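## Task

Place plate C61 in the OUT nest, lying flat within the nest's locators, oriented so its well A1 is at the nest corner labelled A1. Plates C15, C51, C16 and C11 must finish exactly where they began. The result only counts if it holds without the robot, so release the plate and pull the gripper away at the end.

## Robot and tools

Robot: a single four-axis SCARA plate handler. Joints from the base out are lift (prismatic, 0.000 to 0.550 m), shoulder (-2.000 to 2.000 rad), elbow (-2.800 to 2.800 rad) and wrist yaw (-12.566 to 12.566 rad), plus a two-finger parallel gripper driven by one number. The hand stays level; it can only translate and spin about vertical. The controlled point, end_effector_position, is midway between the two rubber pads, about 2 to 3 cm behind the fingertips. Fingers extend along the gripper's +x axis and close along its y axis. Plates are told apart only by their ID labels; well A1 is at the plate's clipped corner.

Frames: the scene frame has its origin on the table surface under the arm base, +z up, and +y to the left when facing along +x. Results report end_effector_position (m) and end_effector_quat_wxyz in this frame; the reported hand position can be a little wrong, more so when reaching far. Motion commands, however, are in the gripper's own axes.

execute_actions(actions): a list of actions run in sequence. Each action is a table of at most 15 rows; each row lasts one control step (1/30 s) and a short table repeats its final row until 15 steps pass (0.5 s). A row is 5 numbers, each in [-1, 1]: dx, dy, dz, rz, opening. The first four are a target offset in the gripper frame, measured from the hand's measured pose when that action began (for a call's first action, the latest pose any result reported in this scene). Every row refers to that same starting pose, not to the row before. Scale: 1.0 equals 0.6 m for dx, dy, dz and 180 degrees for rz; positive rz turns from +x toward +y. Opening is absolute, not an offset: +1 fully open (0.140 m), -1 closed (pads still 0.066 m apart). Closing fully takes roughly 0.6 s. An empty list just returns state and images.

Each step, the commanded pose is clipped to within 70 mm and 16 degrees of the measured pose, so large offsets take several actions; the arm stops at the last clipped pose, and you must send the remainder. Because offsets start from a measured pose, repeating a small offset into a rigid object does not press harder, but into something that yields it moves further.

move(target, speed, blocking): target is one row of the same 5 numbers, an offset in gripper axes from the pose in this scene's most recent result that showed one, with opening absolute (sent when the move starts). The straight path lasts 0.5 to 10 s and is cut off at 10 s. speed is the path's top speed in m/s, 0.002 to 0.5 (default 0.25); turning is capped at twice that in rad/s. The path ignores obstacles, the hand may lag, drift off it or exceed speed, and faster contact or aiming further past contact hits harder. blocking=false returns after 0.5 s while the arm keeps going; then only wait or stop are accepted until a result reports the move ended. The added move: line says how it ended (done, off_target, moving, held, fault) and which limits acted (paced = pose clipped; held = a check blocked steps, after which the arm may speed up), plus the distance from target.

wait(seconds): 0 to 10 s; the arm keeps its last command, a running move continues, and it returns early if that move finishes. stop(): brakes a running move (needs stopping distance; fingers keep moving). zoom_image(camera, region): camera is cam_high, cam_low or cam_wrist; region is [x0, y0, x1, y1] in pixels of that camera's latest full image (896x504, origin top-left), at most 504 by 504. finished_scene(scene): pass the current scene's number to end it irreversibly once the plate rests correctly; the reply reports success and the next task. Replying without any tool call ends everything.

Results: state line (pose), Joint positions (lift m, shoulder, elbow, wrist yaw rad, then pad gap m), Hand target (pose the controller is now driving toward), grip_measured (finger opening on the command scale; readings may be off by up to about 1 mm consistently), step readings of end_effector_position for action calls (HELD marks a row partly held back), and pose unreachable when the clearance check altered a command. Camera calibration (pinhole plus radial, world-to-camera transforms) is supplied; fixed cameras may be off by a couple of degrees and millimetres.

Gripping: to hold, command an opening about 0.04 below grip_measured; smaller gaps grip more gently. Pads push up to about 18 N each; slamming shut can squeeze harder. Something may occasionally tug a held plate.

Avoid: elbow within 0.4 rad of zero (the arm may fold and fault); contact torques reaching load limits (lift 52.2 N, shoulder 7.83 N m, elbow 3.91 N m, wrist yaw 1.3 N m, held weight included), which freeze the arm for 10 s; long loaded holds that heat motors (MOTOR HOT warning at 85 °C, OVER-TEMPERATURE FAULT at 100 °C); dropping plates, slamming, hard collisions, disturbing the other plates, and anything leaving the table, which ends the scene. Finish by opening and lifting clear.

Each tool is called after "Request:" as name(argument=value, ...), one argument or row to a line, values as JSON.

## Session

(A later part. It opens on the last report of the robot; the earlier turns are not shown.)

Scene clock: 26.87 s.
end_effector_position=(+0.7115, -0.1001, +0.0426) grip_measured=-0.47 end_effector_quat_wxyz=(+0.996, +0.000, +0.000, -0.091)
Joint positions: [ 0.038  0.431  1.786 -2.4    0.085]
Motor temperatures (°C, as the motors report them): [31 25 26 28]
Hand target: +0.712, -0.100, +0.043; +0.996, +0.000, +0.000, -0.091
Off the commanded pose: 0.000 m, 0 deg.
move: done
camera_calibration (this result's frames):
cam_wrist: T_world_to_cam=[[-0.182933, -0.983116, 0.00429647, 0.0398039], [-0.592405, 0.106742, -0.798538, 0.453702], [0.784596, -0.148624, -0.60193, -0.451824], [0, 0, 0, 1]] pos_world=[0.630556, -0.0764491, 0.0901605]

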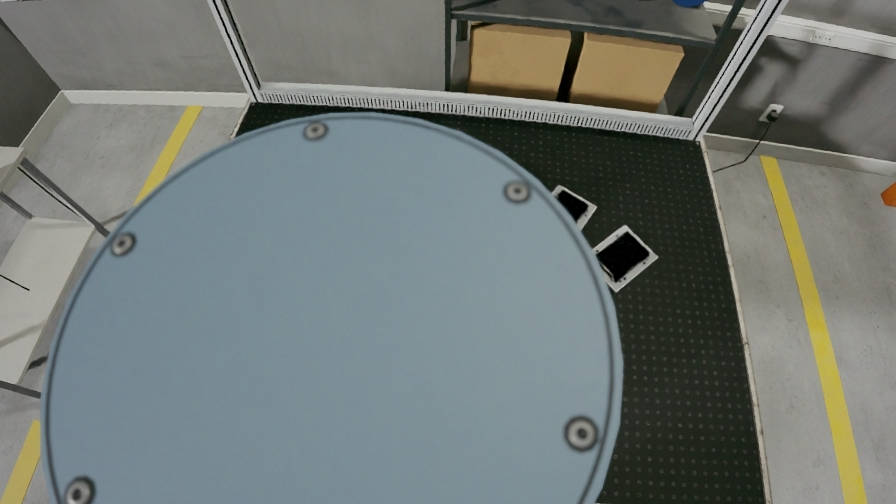

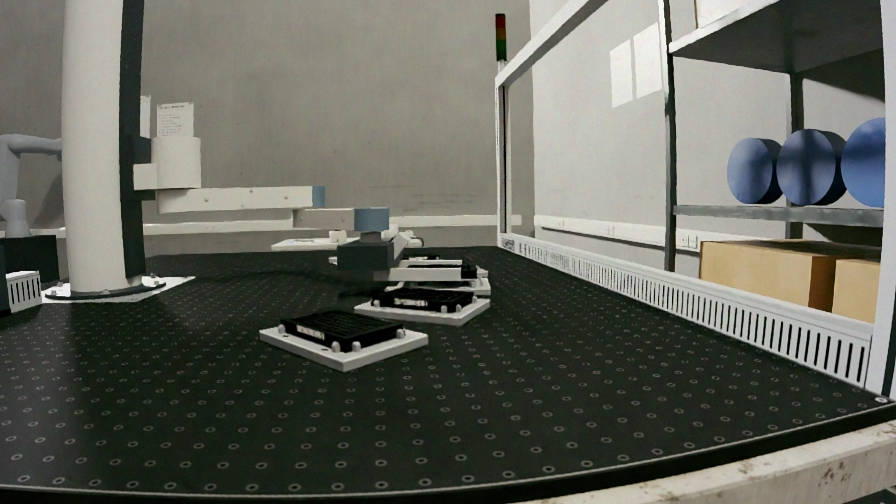

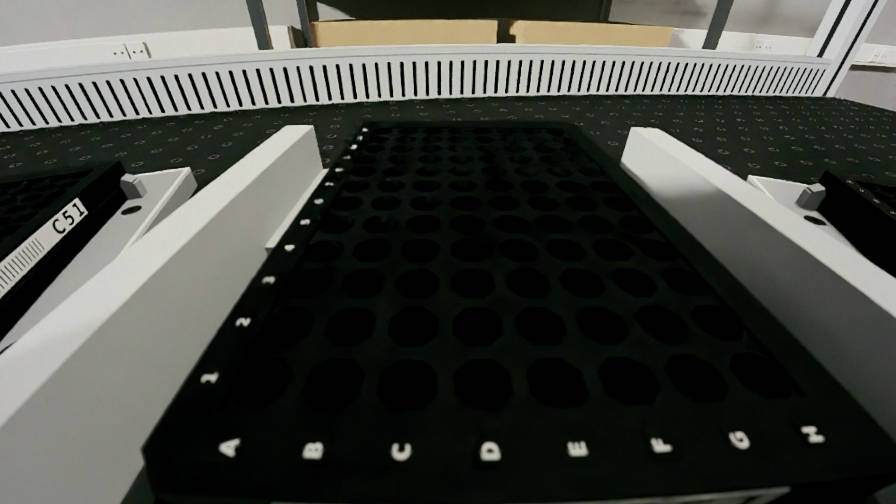

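Request:
move(
  target=[0.003,0,-0.014,0,-0.52],
  speed=0.01,
)

Request:
zoom_image(
  camera="cam_low",
  region=[380, 250, 500, 310],
)

Scene clock: 29.03 s.
end_effector_position=(+0.7132, -0.1005, +0.0343) grip_measured=-0.47 end_effector_quat_wxyz=(+0.996, +0.000, +0.000, -0.091)
Joint positions: [ 0.029  0.426  1.796 -2.406  0.085]
Motor temperatures (°C, as the motors report them): [31 25 26 28]
Hand target: +0.713, -0.100, +0.034; +0.996, +0.000, +0.000, -0.091
Off the commanded pose: 0.000 m, 0 deg.
move: done
camera_calibration (this result's frames):
cam_wrist: T_world_to_cam=[[-0.183177, -0.983071, 0.00429647, 0.0399677], [-0.592379, 0.106889, -0.798538, 0.448081], [0.78456, -0.148819, -0.60193, -0.458191], [0, 0, 0, 1]] pos_world=[0.632233, -0.0767912, 0.0818386]

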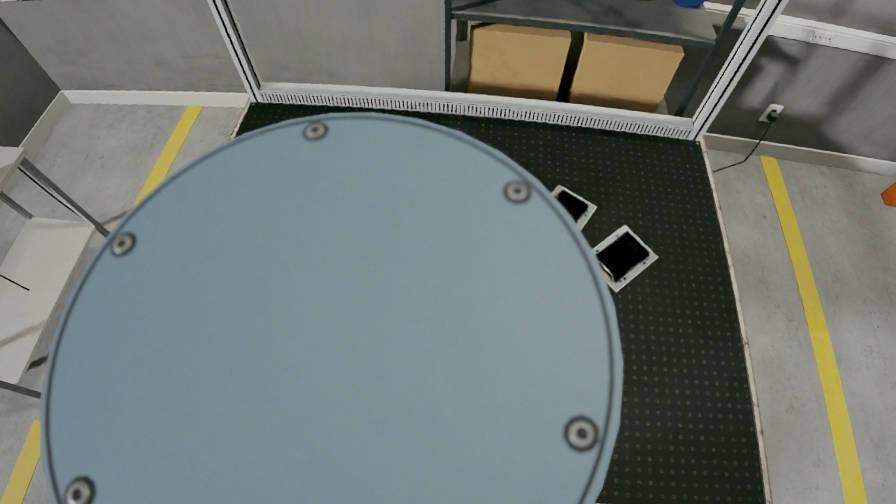

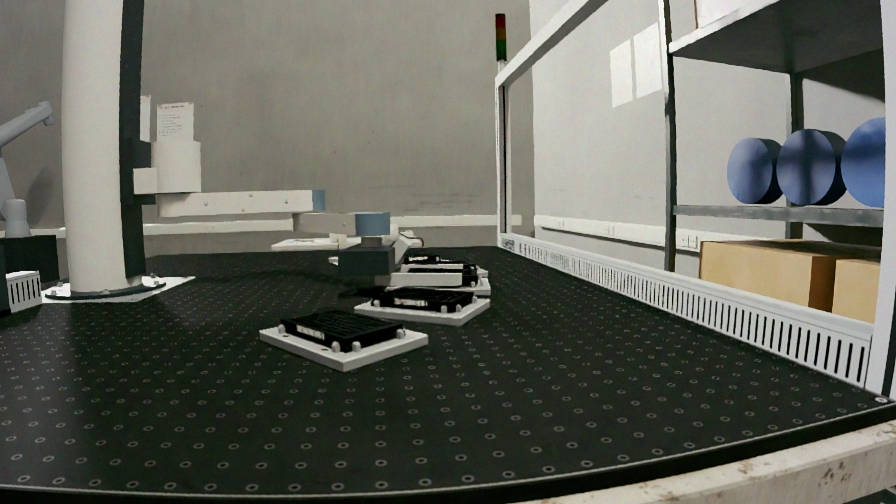

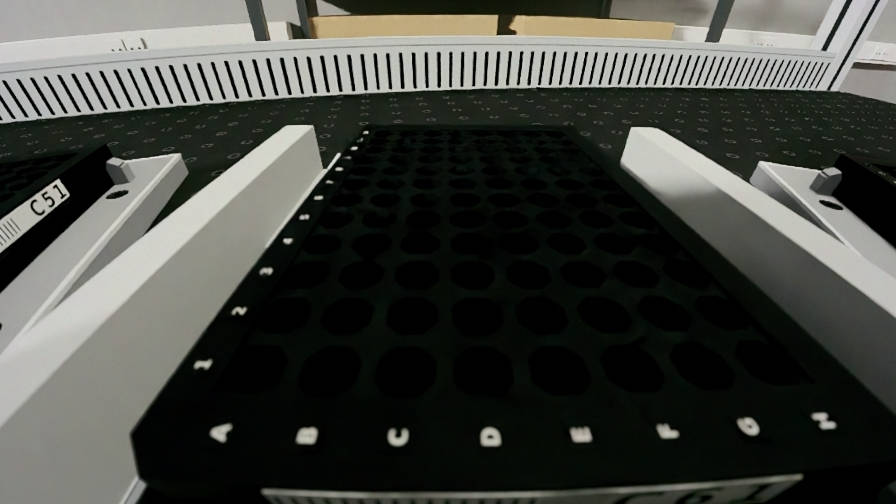

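Region (380, 250, 500, 310) of cam_low's 896x504 image, scaled by 4.200, with more detail than that image has.

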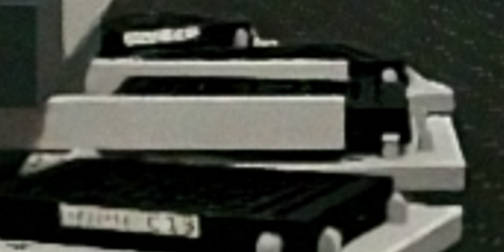

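Request:
move(
  target=[0.007,0,0.004,0,-0.52],
  speed=0.01,
)

Request:
move(
  target=[0,0,-0.008,0,-0.52],
  speed=0.01,
)

Request:
zoom_image(
  camera="cam_low",
  region=[380, 250, 500, 310],
)

Scene clock: 31.17 s.
end_effector_position=(+0.7170, -0.1013, +0.0367) grip_measured=-0.47 end_effector_quat_wxyz=(+0.996, +0.000, +0.000, -0.091)
Joint positions: [ 0.032  0.415  1.821 -2.419  0.085]
Motor temperatures (°C, as the motors report them): [31 25 26 28]
Hand target: +0.717, -0.101, +0.037; +0.996, +0.000, +0.000, -0.091
Off the commanded pose: 0.000 m, 0 deg.
move: done
camera_calibration (this result's frames):
cam_wrist: T_world_to_cam=[[-0.182471, -0.983202, 0.00429647, 0.0393686], [-0.592455, 0.106464, -0.798538, 0.452399], [0.784666, -0.148256, -0.60193, -0.459886], [0, 0, 0, 1]] pos_world=[0.636067, -0.0776374, 0.0842699]

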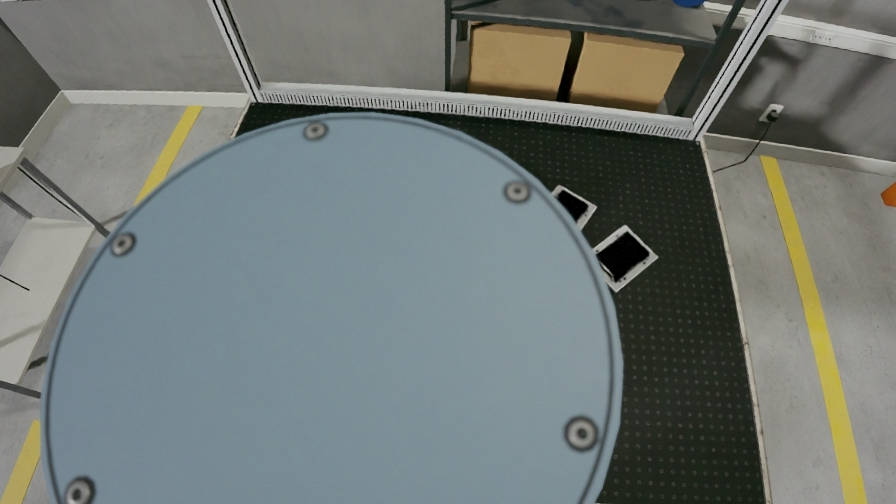

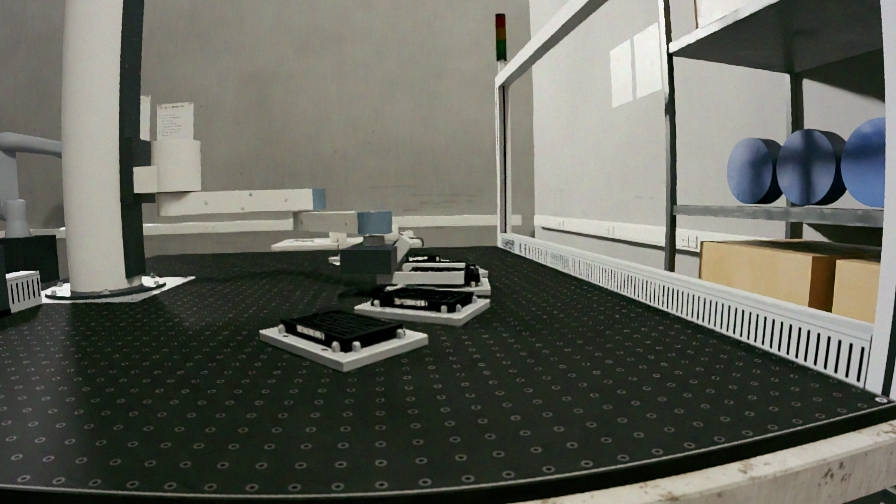

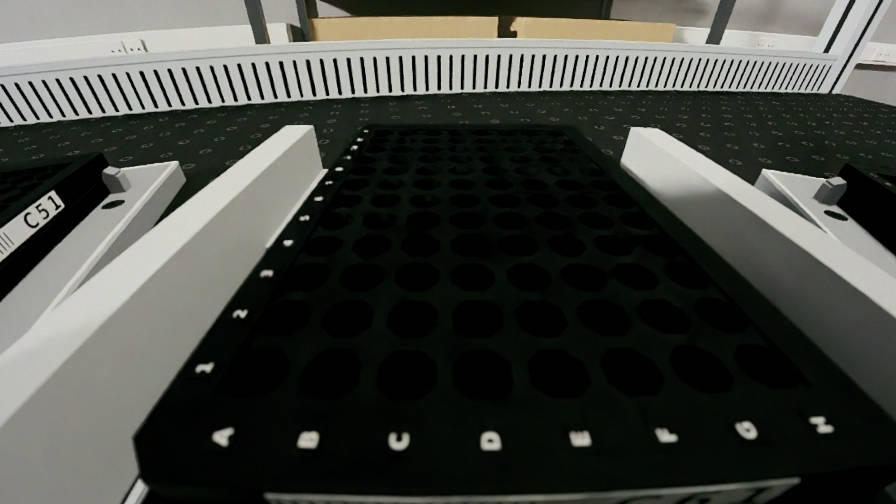

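Scene clock: 31.87 s.
end_effector_position=(+0.7166, -0.1017, +0.0321) grip_measured=-0.47 end_effector_quat_wxyz=(+0.996, +0.000, +0.000, -0.091)
Joint positions: [ 0.027  0.415  1.819 -2.416  0.085]
Motor temperatures (°C, as the motors report them): [31 25 26 28]
Hand target: +0.717, -0.101, +0.032; +0.996, +0.000, +0.000, -0.091
Off the commanded pose: 0.001 m, 0 deg.
move: done
camera_calibration (this result's frames):
cam_wrist: T_world_to_cam=[[-0.182227, -0.983247, 0.00429647, 0.0386941], [-0.592482, 0.106316, -0.798538, 0.448535], [0.784703, -0.148061, -0.60193, -0.462402], [0, 0, 0, 1]] pos_world=[0.635648, -0.0781042, 0.0796723]

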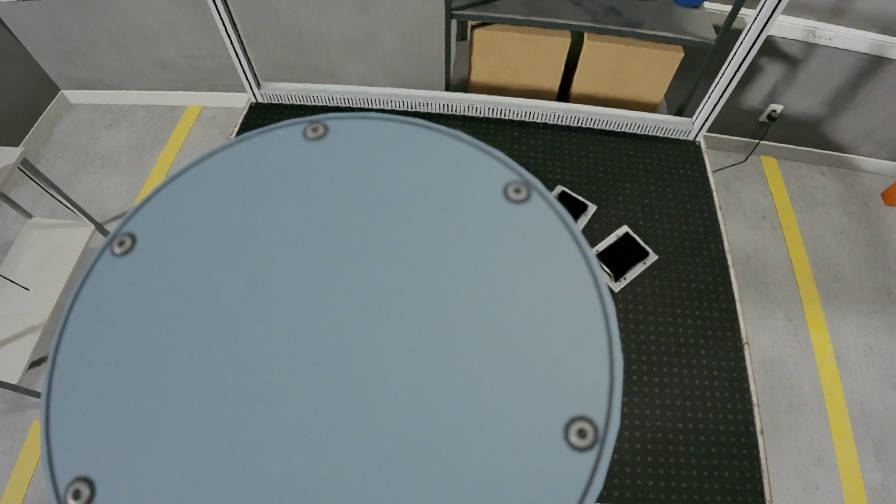

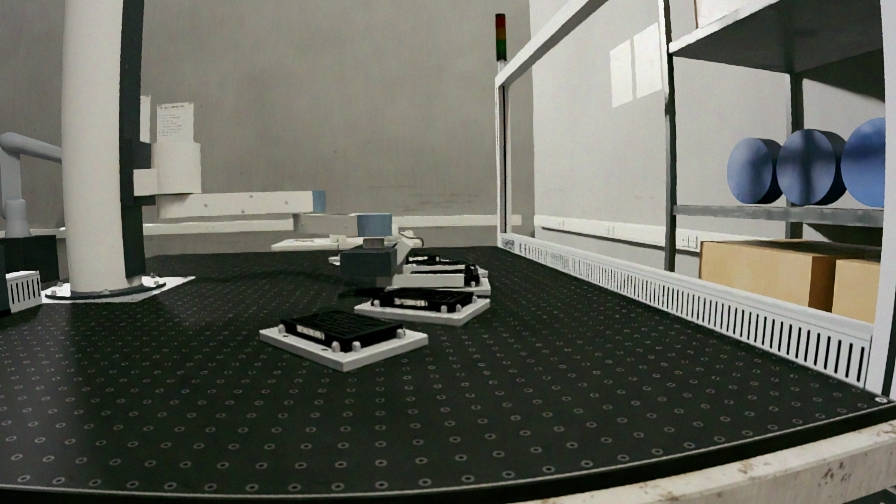

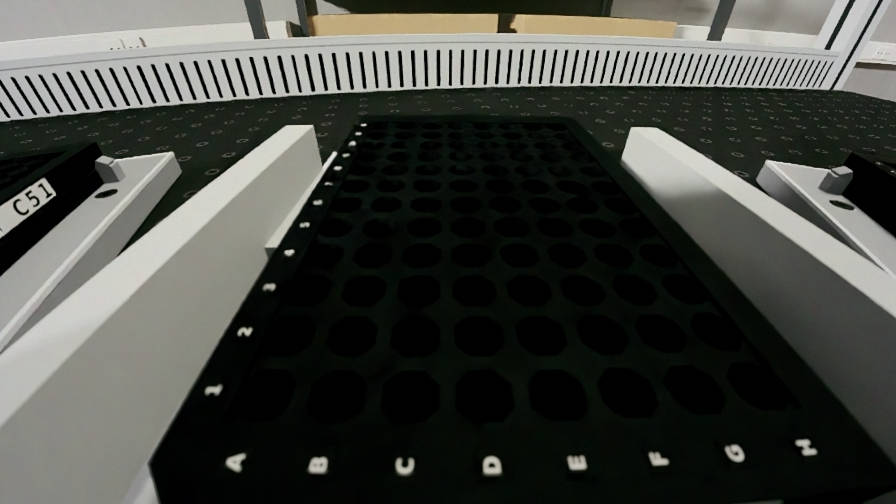

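Region (380, 250, 500, 310) of cam_low's 896x504 image, scaled by 4.200, with more detail than that image has.

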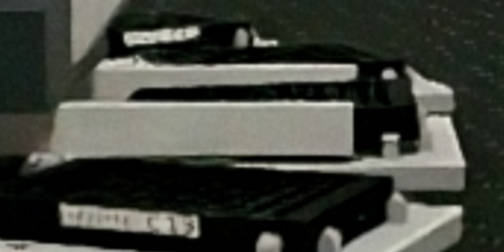

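Request:
move(
  target=[-0.0025,-0.0015,0.001,-0.003,-0.52],
  speed=0.005,
)

Request:
move(
  target=[0,0,-0.005,0,-0.52],
  speed=0.005,
)

Scene clock: 34.80 s.
end_effector_position=(+0.7155, -0.1017, +0.0327) grip_measured=-0.47 end_effector_quat_wxyz=(+0.996, +0.000, +0.000, -0.093)
Joint positions: [ 0.028  0.419  1.812 -2.418  0.085]
Motor temperatures (°C, as the motors report them): [31 25 26 28]
Hand target: +0.715, -0.102, +0.033; +0.995, +0.000, +0.000, -0.096
Off the commanded pose: 0.001 m, 0 deg.
move: done
camera_calibration (this result's frames):
cam_wrist: T_world_to_cam=[[-0.186931, -0.982364, 0.00429647, 0.0419208], [-0.591966, 0.109151, -0.798538, 0.448239], [0.783985, -0.151815, -0.60193, -0.461049], [0, 0, 0, 1]] pos_world=[0.634635, -0.0777383, 0.0802366]

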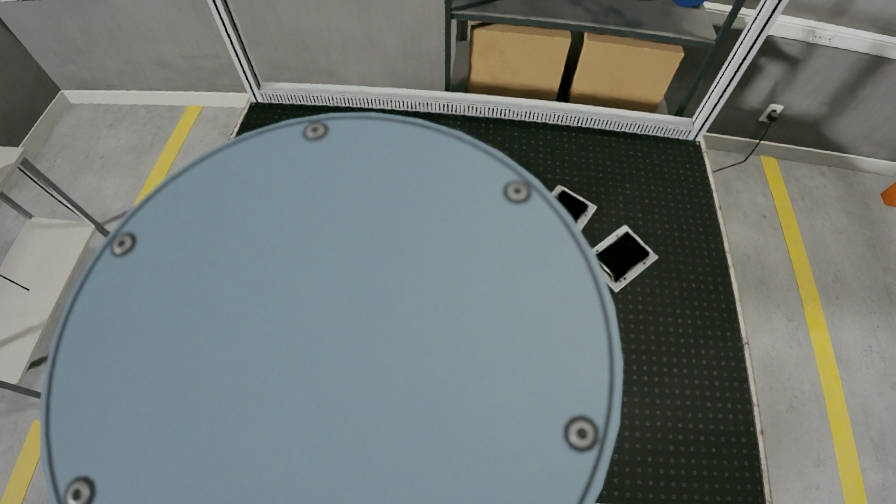

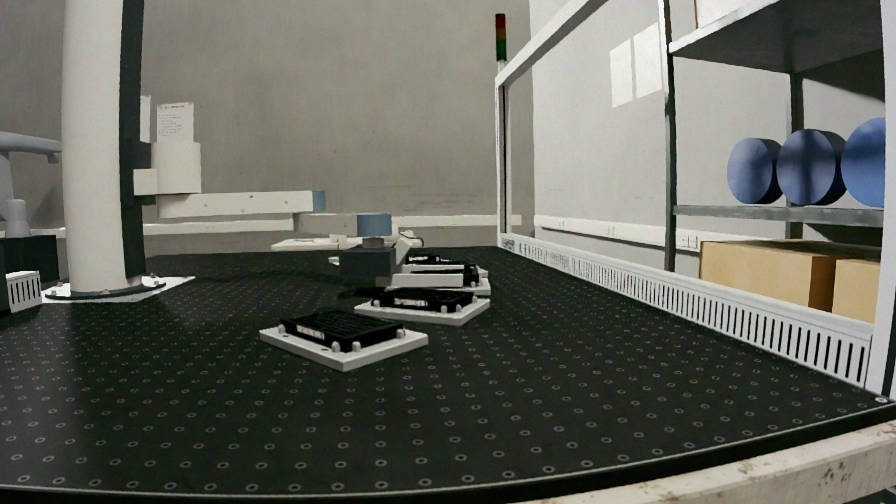

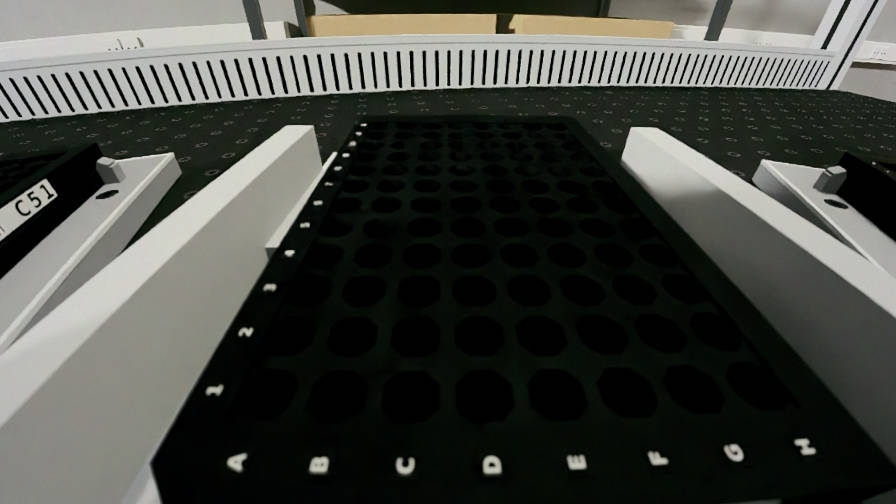

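Scene clock: 35.63 s.
end_effector_position=(+0.7157, -0.1014, +0.0298) grip_measured=-0.47 end_effector_quat_wxyz=(+0.996, +0.000, +0.000, -0.091)
Joint positions: [ 0.025  0.418  1.812 -2.414  0.085]
Motor temperatures (°C, as the motors report them): [31 25 26 28]
Hand target: +0.715, -0.102, +0.030; +0.996, +0.000, +0.000, -0.093
Off the commanded pose: 0.000 m, 0 deg.
move: done
camera_calibration (this result's frames):
cam_wrist: T_world_to_cam=[[-0.183023, -0.983099, 0.00429647, 0.039421], [-0.592395, 0.106796, -0.798538, 0.446093], [0.784583, -0.148696, -0.60193, -0.462942], [0, 0, 0, 1]] pos_world=[0.634695, -0.0777237, 0.0773944]

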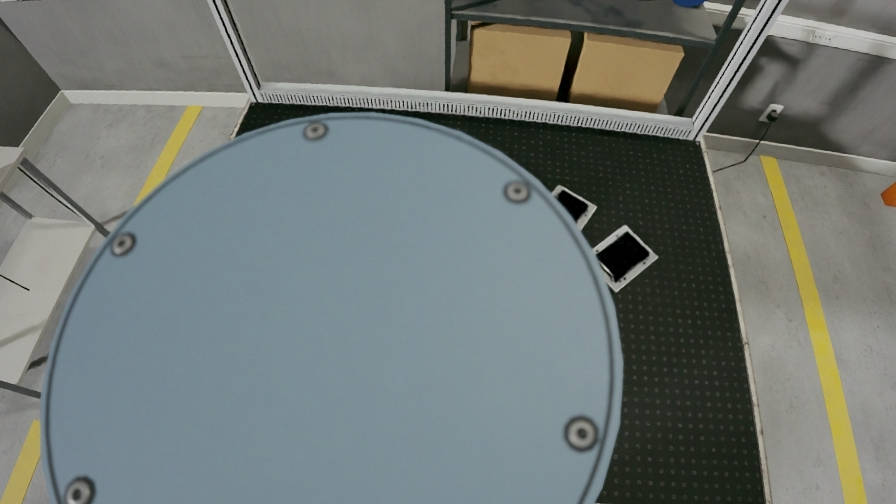

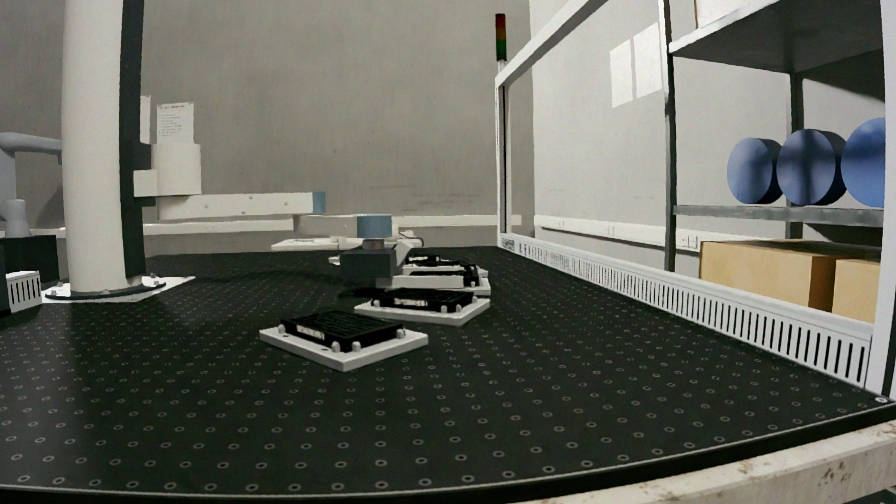

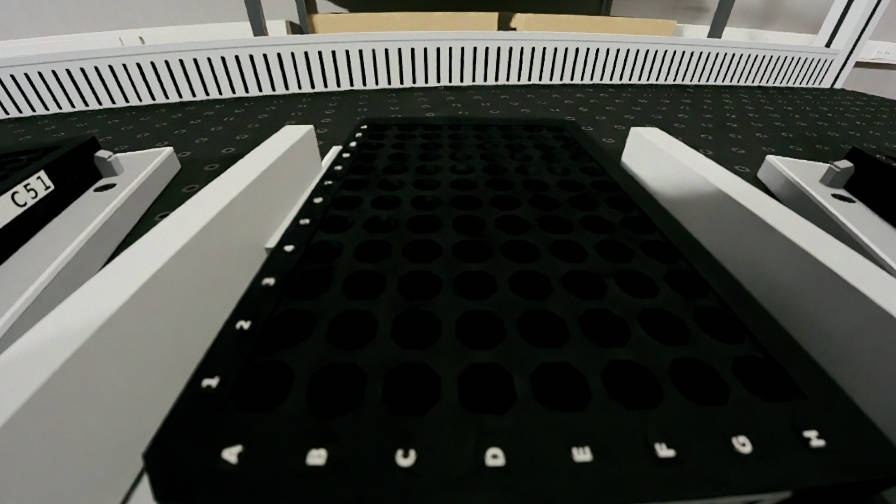

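Going in.

Request:
move(
  target=[0,0,-0.003,0,-0.52],
  speed=0.005,
)

Request:
move(
  target=[0,0,0,0,0.2],
)

Request:
move(
  target=[0,0,0.05,0,0.2],
)

Request:
move(
  target=[-0.2,0,0.07,0,0.2],
)

Scene clock: 37.53 s.
end_effector_position=(+0.7157, -0.1014, +0.0282) grip_measured=-0.47 end_effector_quat_wxyz=(+0.996, +0.000, +0.000, -0.090)
Joint positions: [ 0.023  0.417  1.813 -2.411  0.085]
Motor temperatures (°C, as the motors report them): [31 25 26 28]
Hand target: +0.716, -0.101, +0.028; +0.996, +0.000, +0.000, -0.091
Off the commanded pose: 0.000 m, 0 deg.
move: done
camera_calibration (this result's frames):
cam_wrist: T_world_to_cam=[[-0.180832, -0.983505, 0.00429647, 0.0378524], [-0.592632, 0.105476, -0.798538, 0.44481], [0.784912, -0.146948, -0.60193, -0.464], [0, 0, 0, 1]] pos_world=[0.634652, -0.0778725, 0.0757396]

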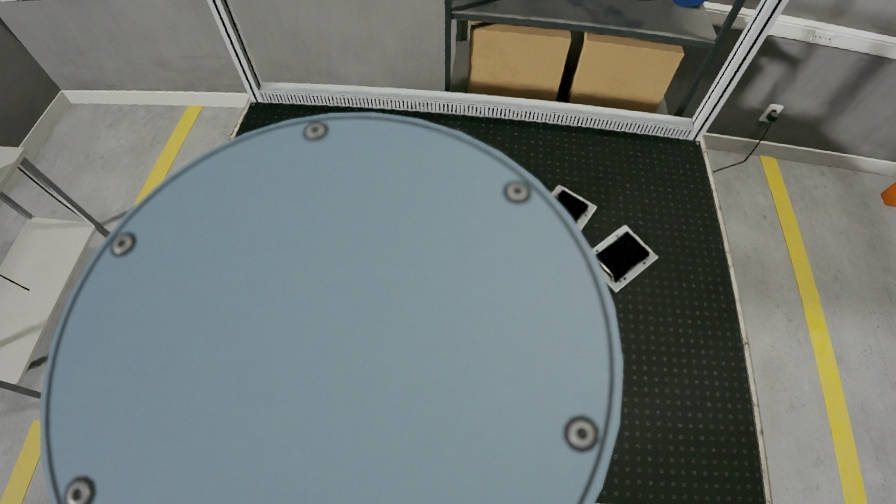

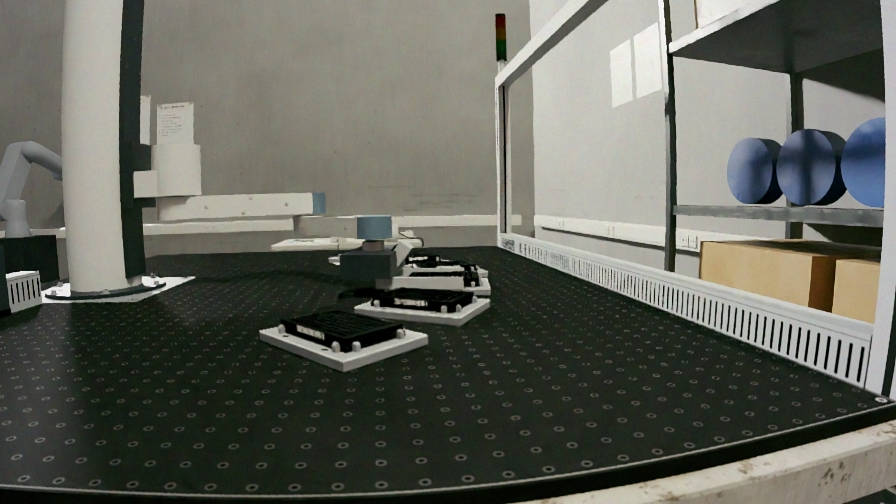

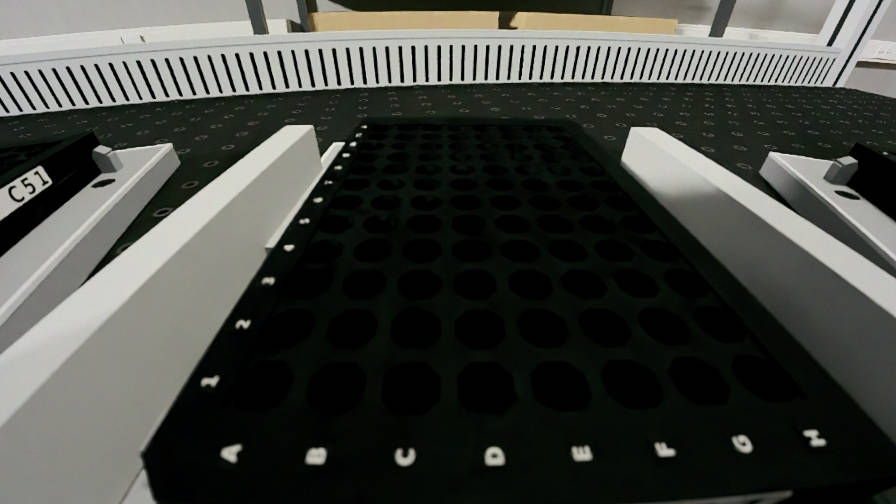

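Scene clock: 38.03 s.
end_effector_position=(+0.7157, -0.1014, +0.0282) grip_measured=+0.20 end_effector_quat_wxyz=(+0.996, +0.000, +0.000, -0.090)
Joint positions: [ 0.023  0.417  1.813 -2.411  0.11 ]
Motor temperatures (°C, as the motors report them): [31 25 26 28]
Hand target: +0.716, -0.101, +0.028; +0.996, +0.000, +0.000, -0.090
Off the commanded pose: 0.000 m, 0 deg.
move: done
camera_calibration (this result's frames):
cam_wrist: T_world_to_cam=[[-0.180815, -0.983508, 0.00429647, 0.0377647], [-0.592634, 0.105465, -0.798538, 0.444826], [0.784915, -0.146934, -0.60193, -0.463987], [0, 0, 0, 1]] pos_world=[0.634637, -0.0779472, 0.0757606]

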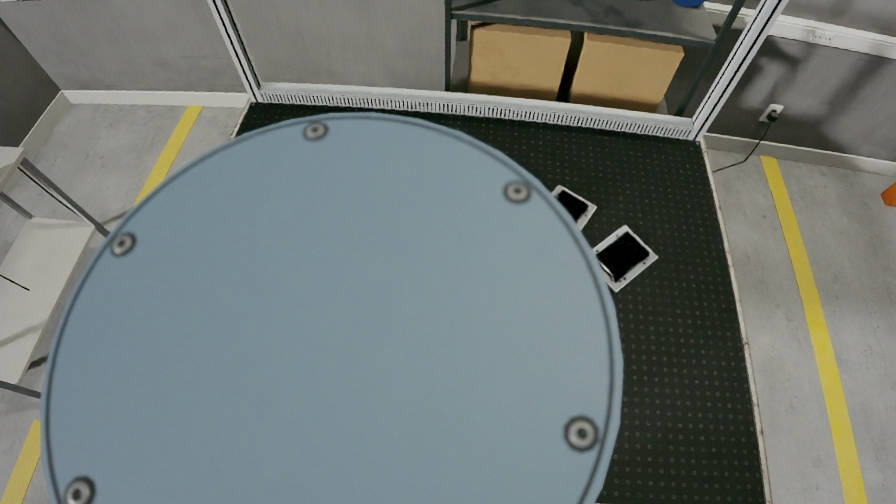

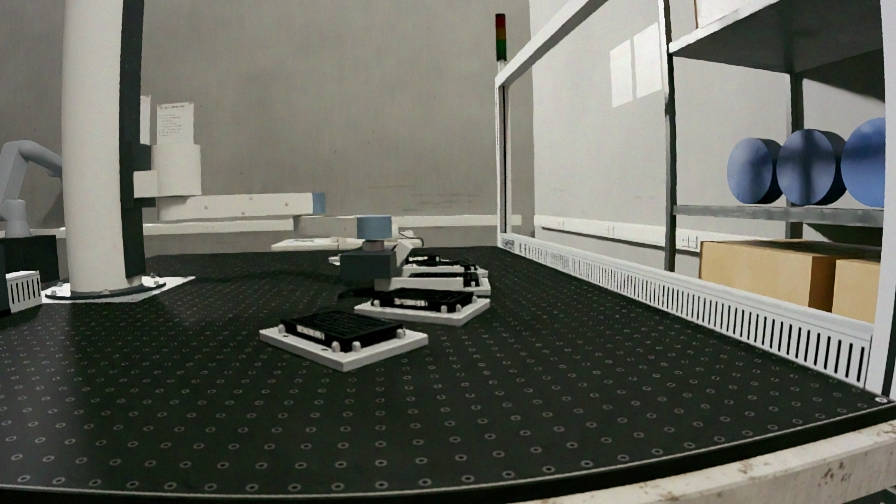

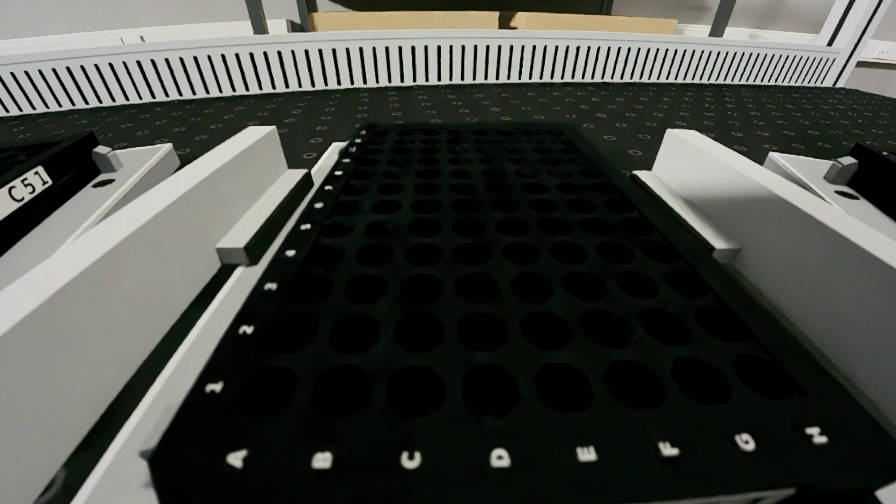

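Scene clock: 38.73 s.
end_effector_position=(+0.7157, -0.1014, +0.0582) grip_measured=+0.20 end_effector_quat_wxyz=(+0.996, +0.000, +0.000, -0.090)
Joint positions: [ 0.053  0.417  1.813 -2.411  0.11 ]
Motor temperatures (°C, as the motors report them): [31 25 26 28]
Hand target: +0.716, -0.101, +0.058; +0.996, +0.000, +0.000, -0.090
Off the commanded pose: 0.000 m, 0 deg.
move: done
camera_calibration (this result's frames):
cam_wrist: T_world_to_cam=[[-0.1808, -0.98351, 0.00429647, 0.0376259], [-0.592635, 0.105457, -0.798538, 0.46882], [0.784917, -0.146922, -0.60193, -0.445907], [0, 0, 0, 1]] pos_world=[0.634642, -0.0779482, 0.105804]

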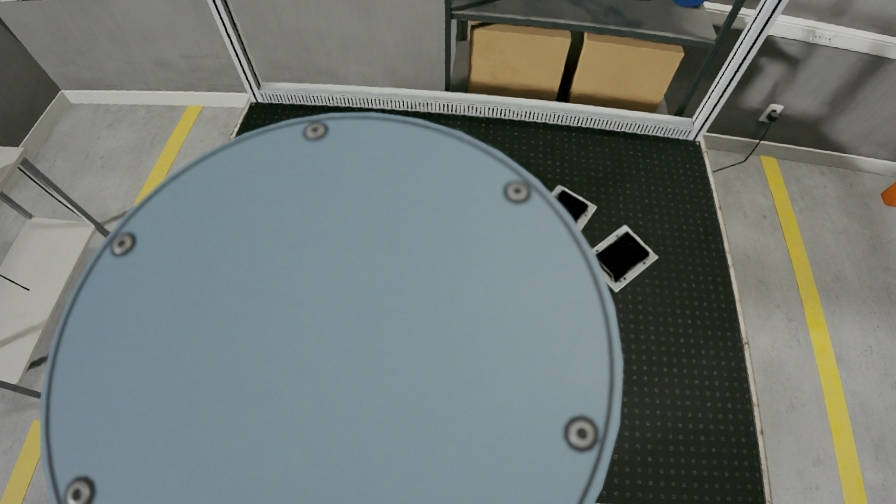

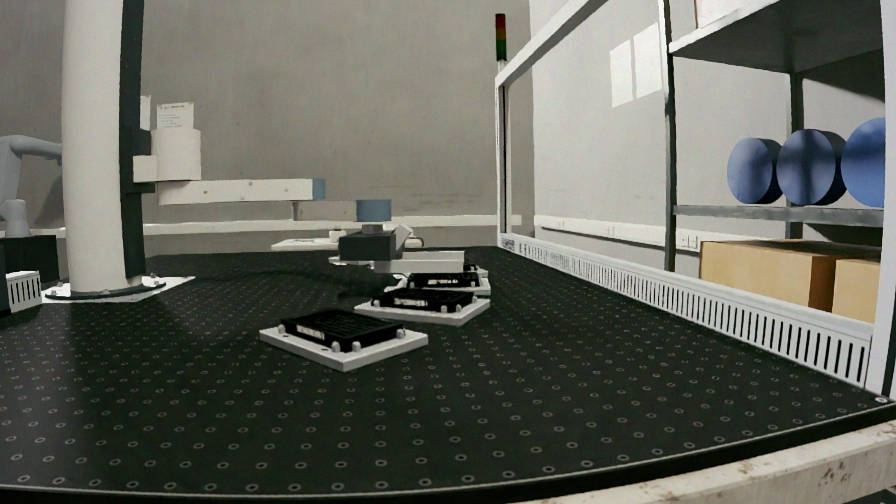

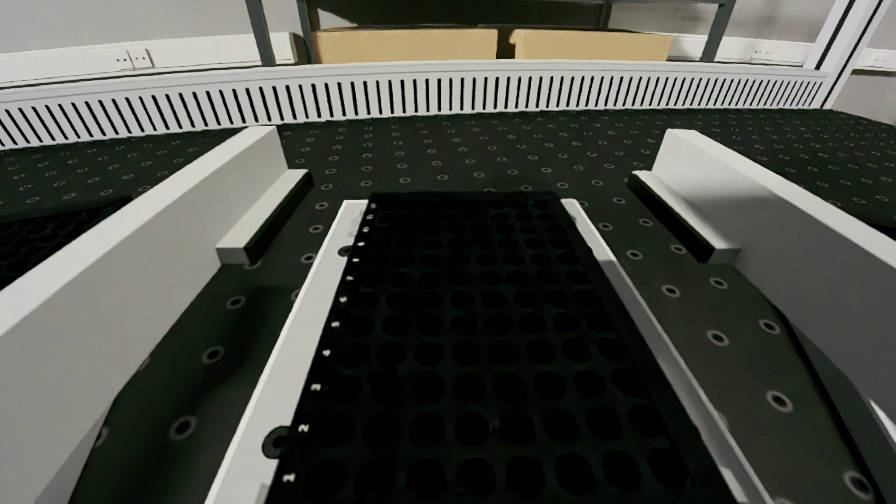

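Scene clock: 39.67 s.
end_effector_position=(+0.5976, -0.0798, +0.1003) grip_measured=+0.20 end_effector_quat_wxyz=(+0.996, +0.000, +0.000, -0.090)
Joint positions: [ 0.095  0.679  1.175 -2.035  0.11 ]
Motor temperatures (°C, as the motors report them): [31 25 26 28]
Hand target: +0.598, -0.080, +0.100; +0.996, +0.000, +0.000, -0.090
Off the commanded pose: 0.000 m, 0 deg.
move: done
camera_calibration (this result's frames):
cam_wrist: T_world_to_cam=[[-0.181023, -0.983469, 0.00429647, 0.0374985], [-0.592611, 0.105591, -0.798538, 0.430147], [0.784884, -0.1471, -0.60193, -0.324757], [0, 0, 0, 1]] pos_world=[0.516594, -0.0563126, 0.147847]

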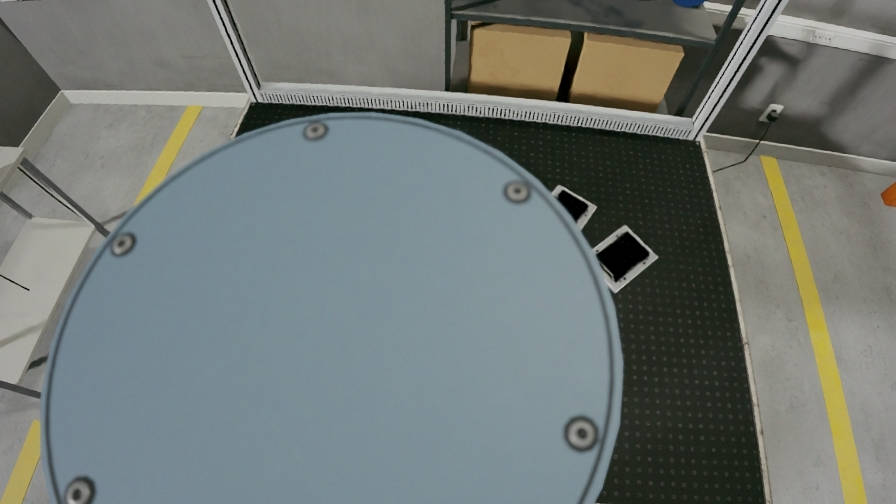

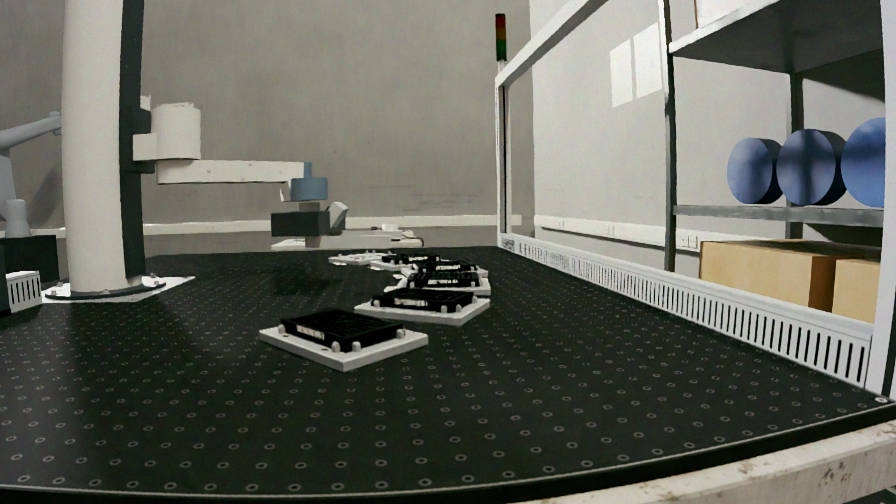

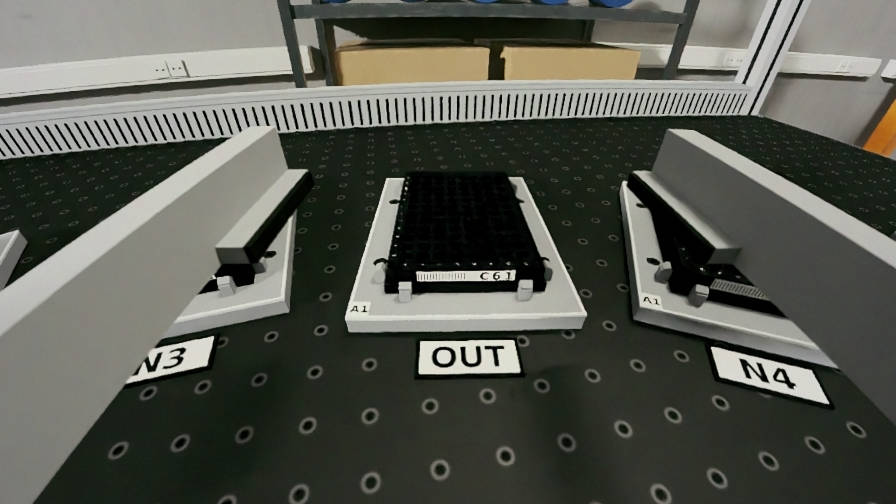

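Request:
finished_scene(
  scene=1,
)

The scene is finished: the task was done.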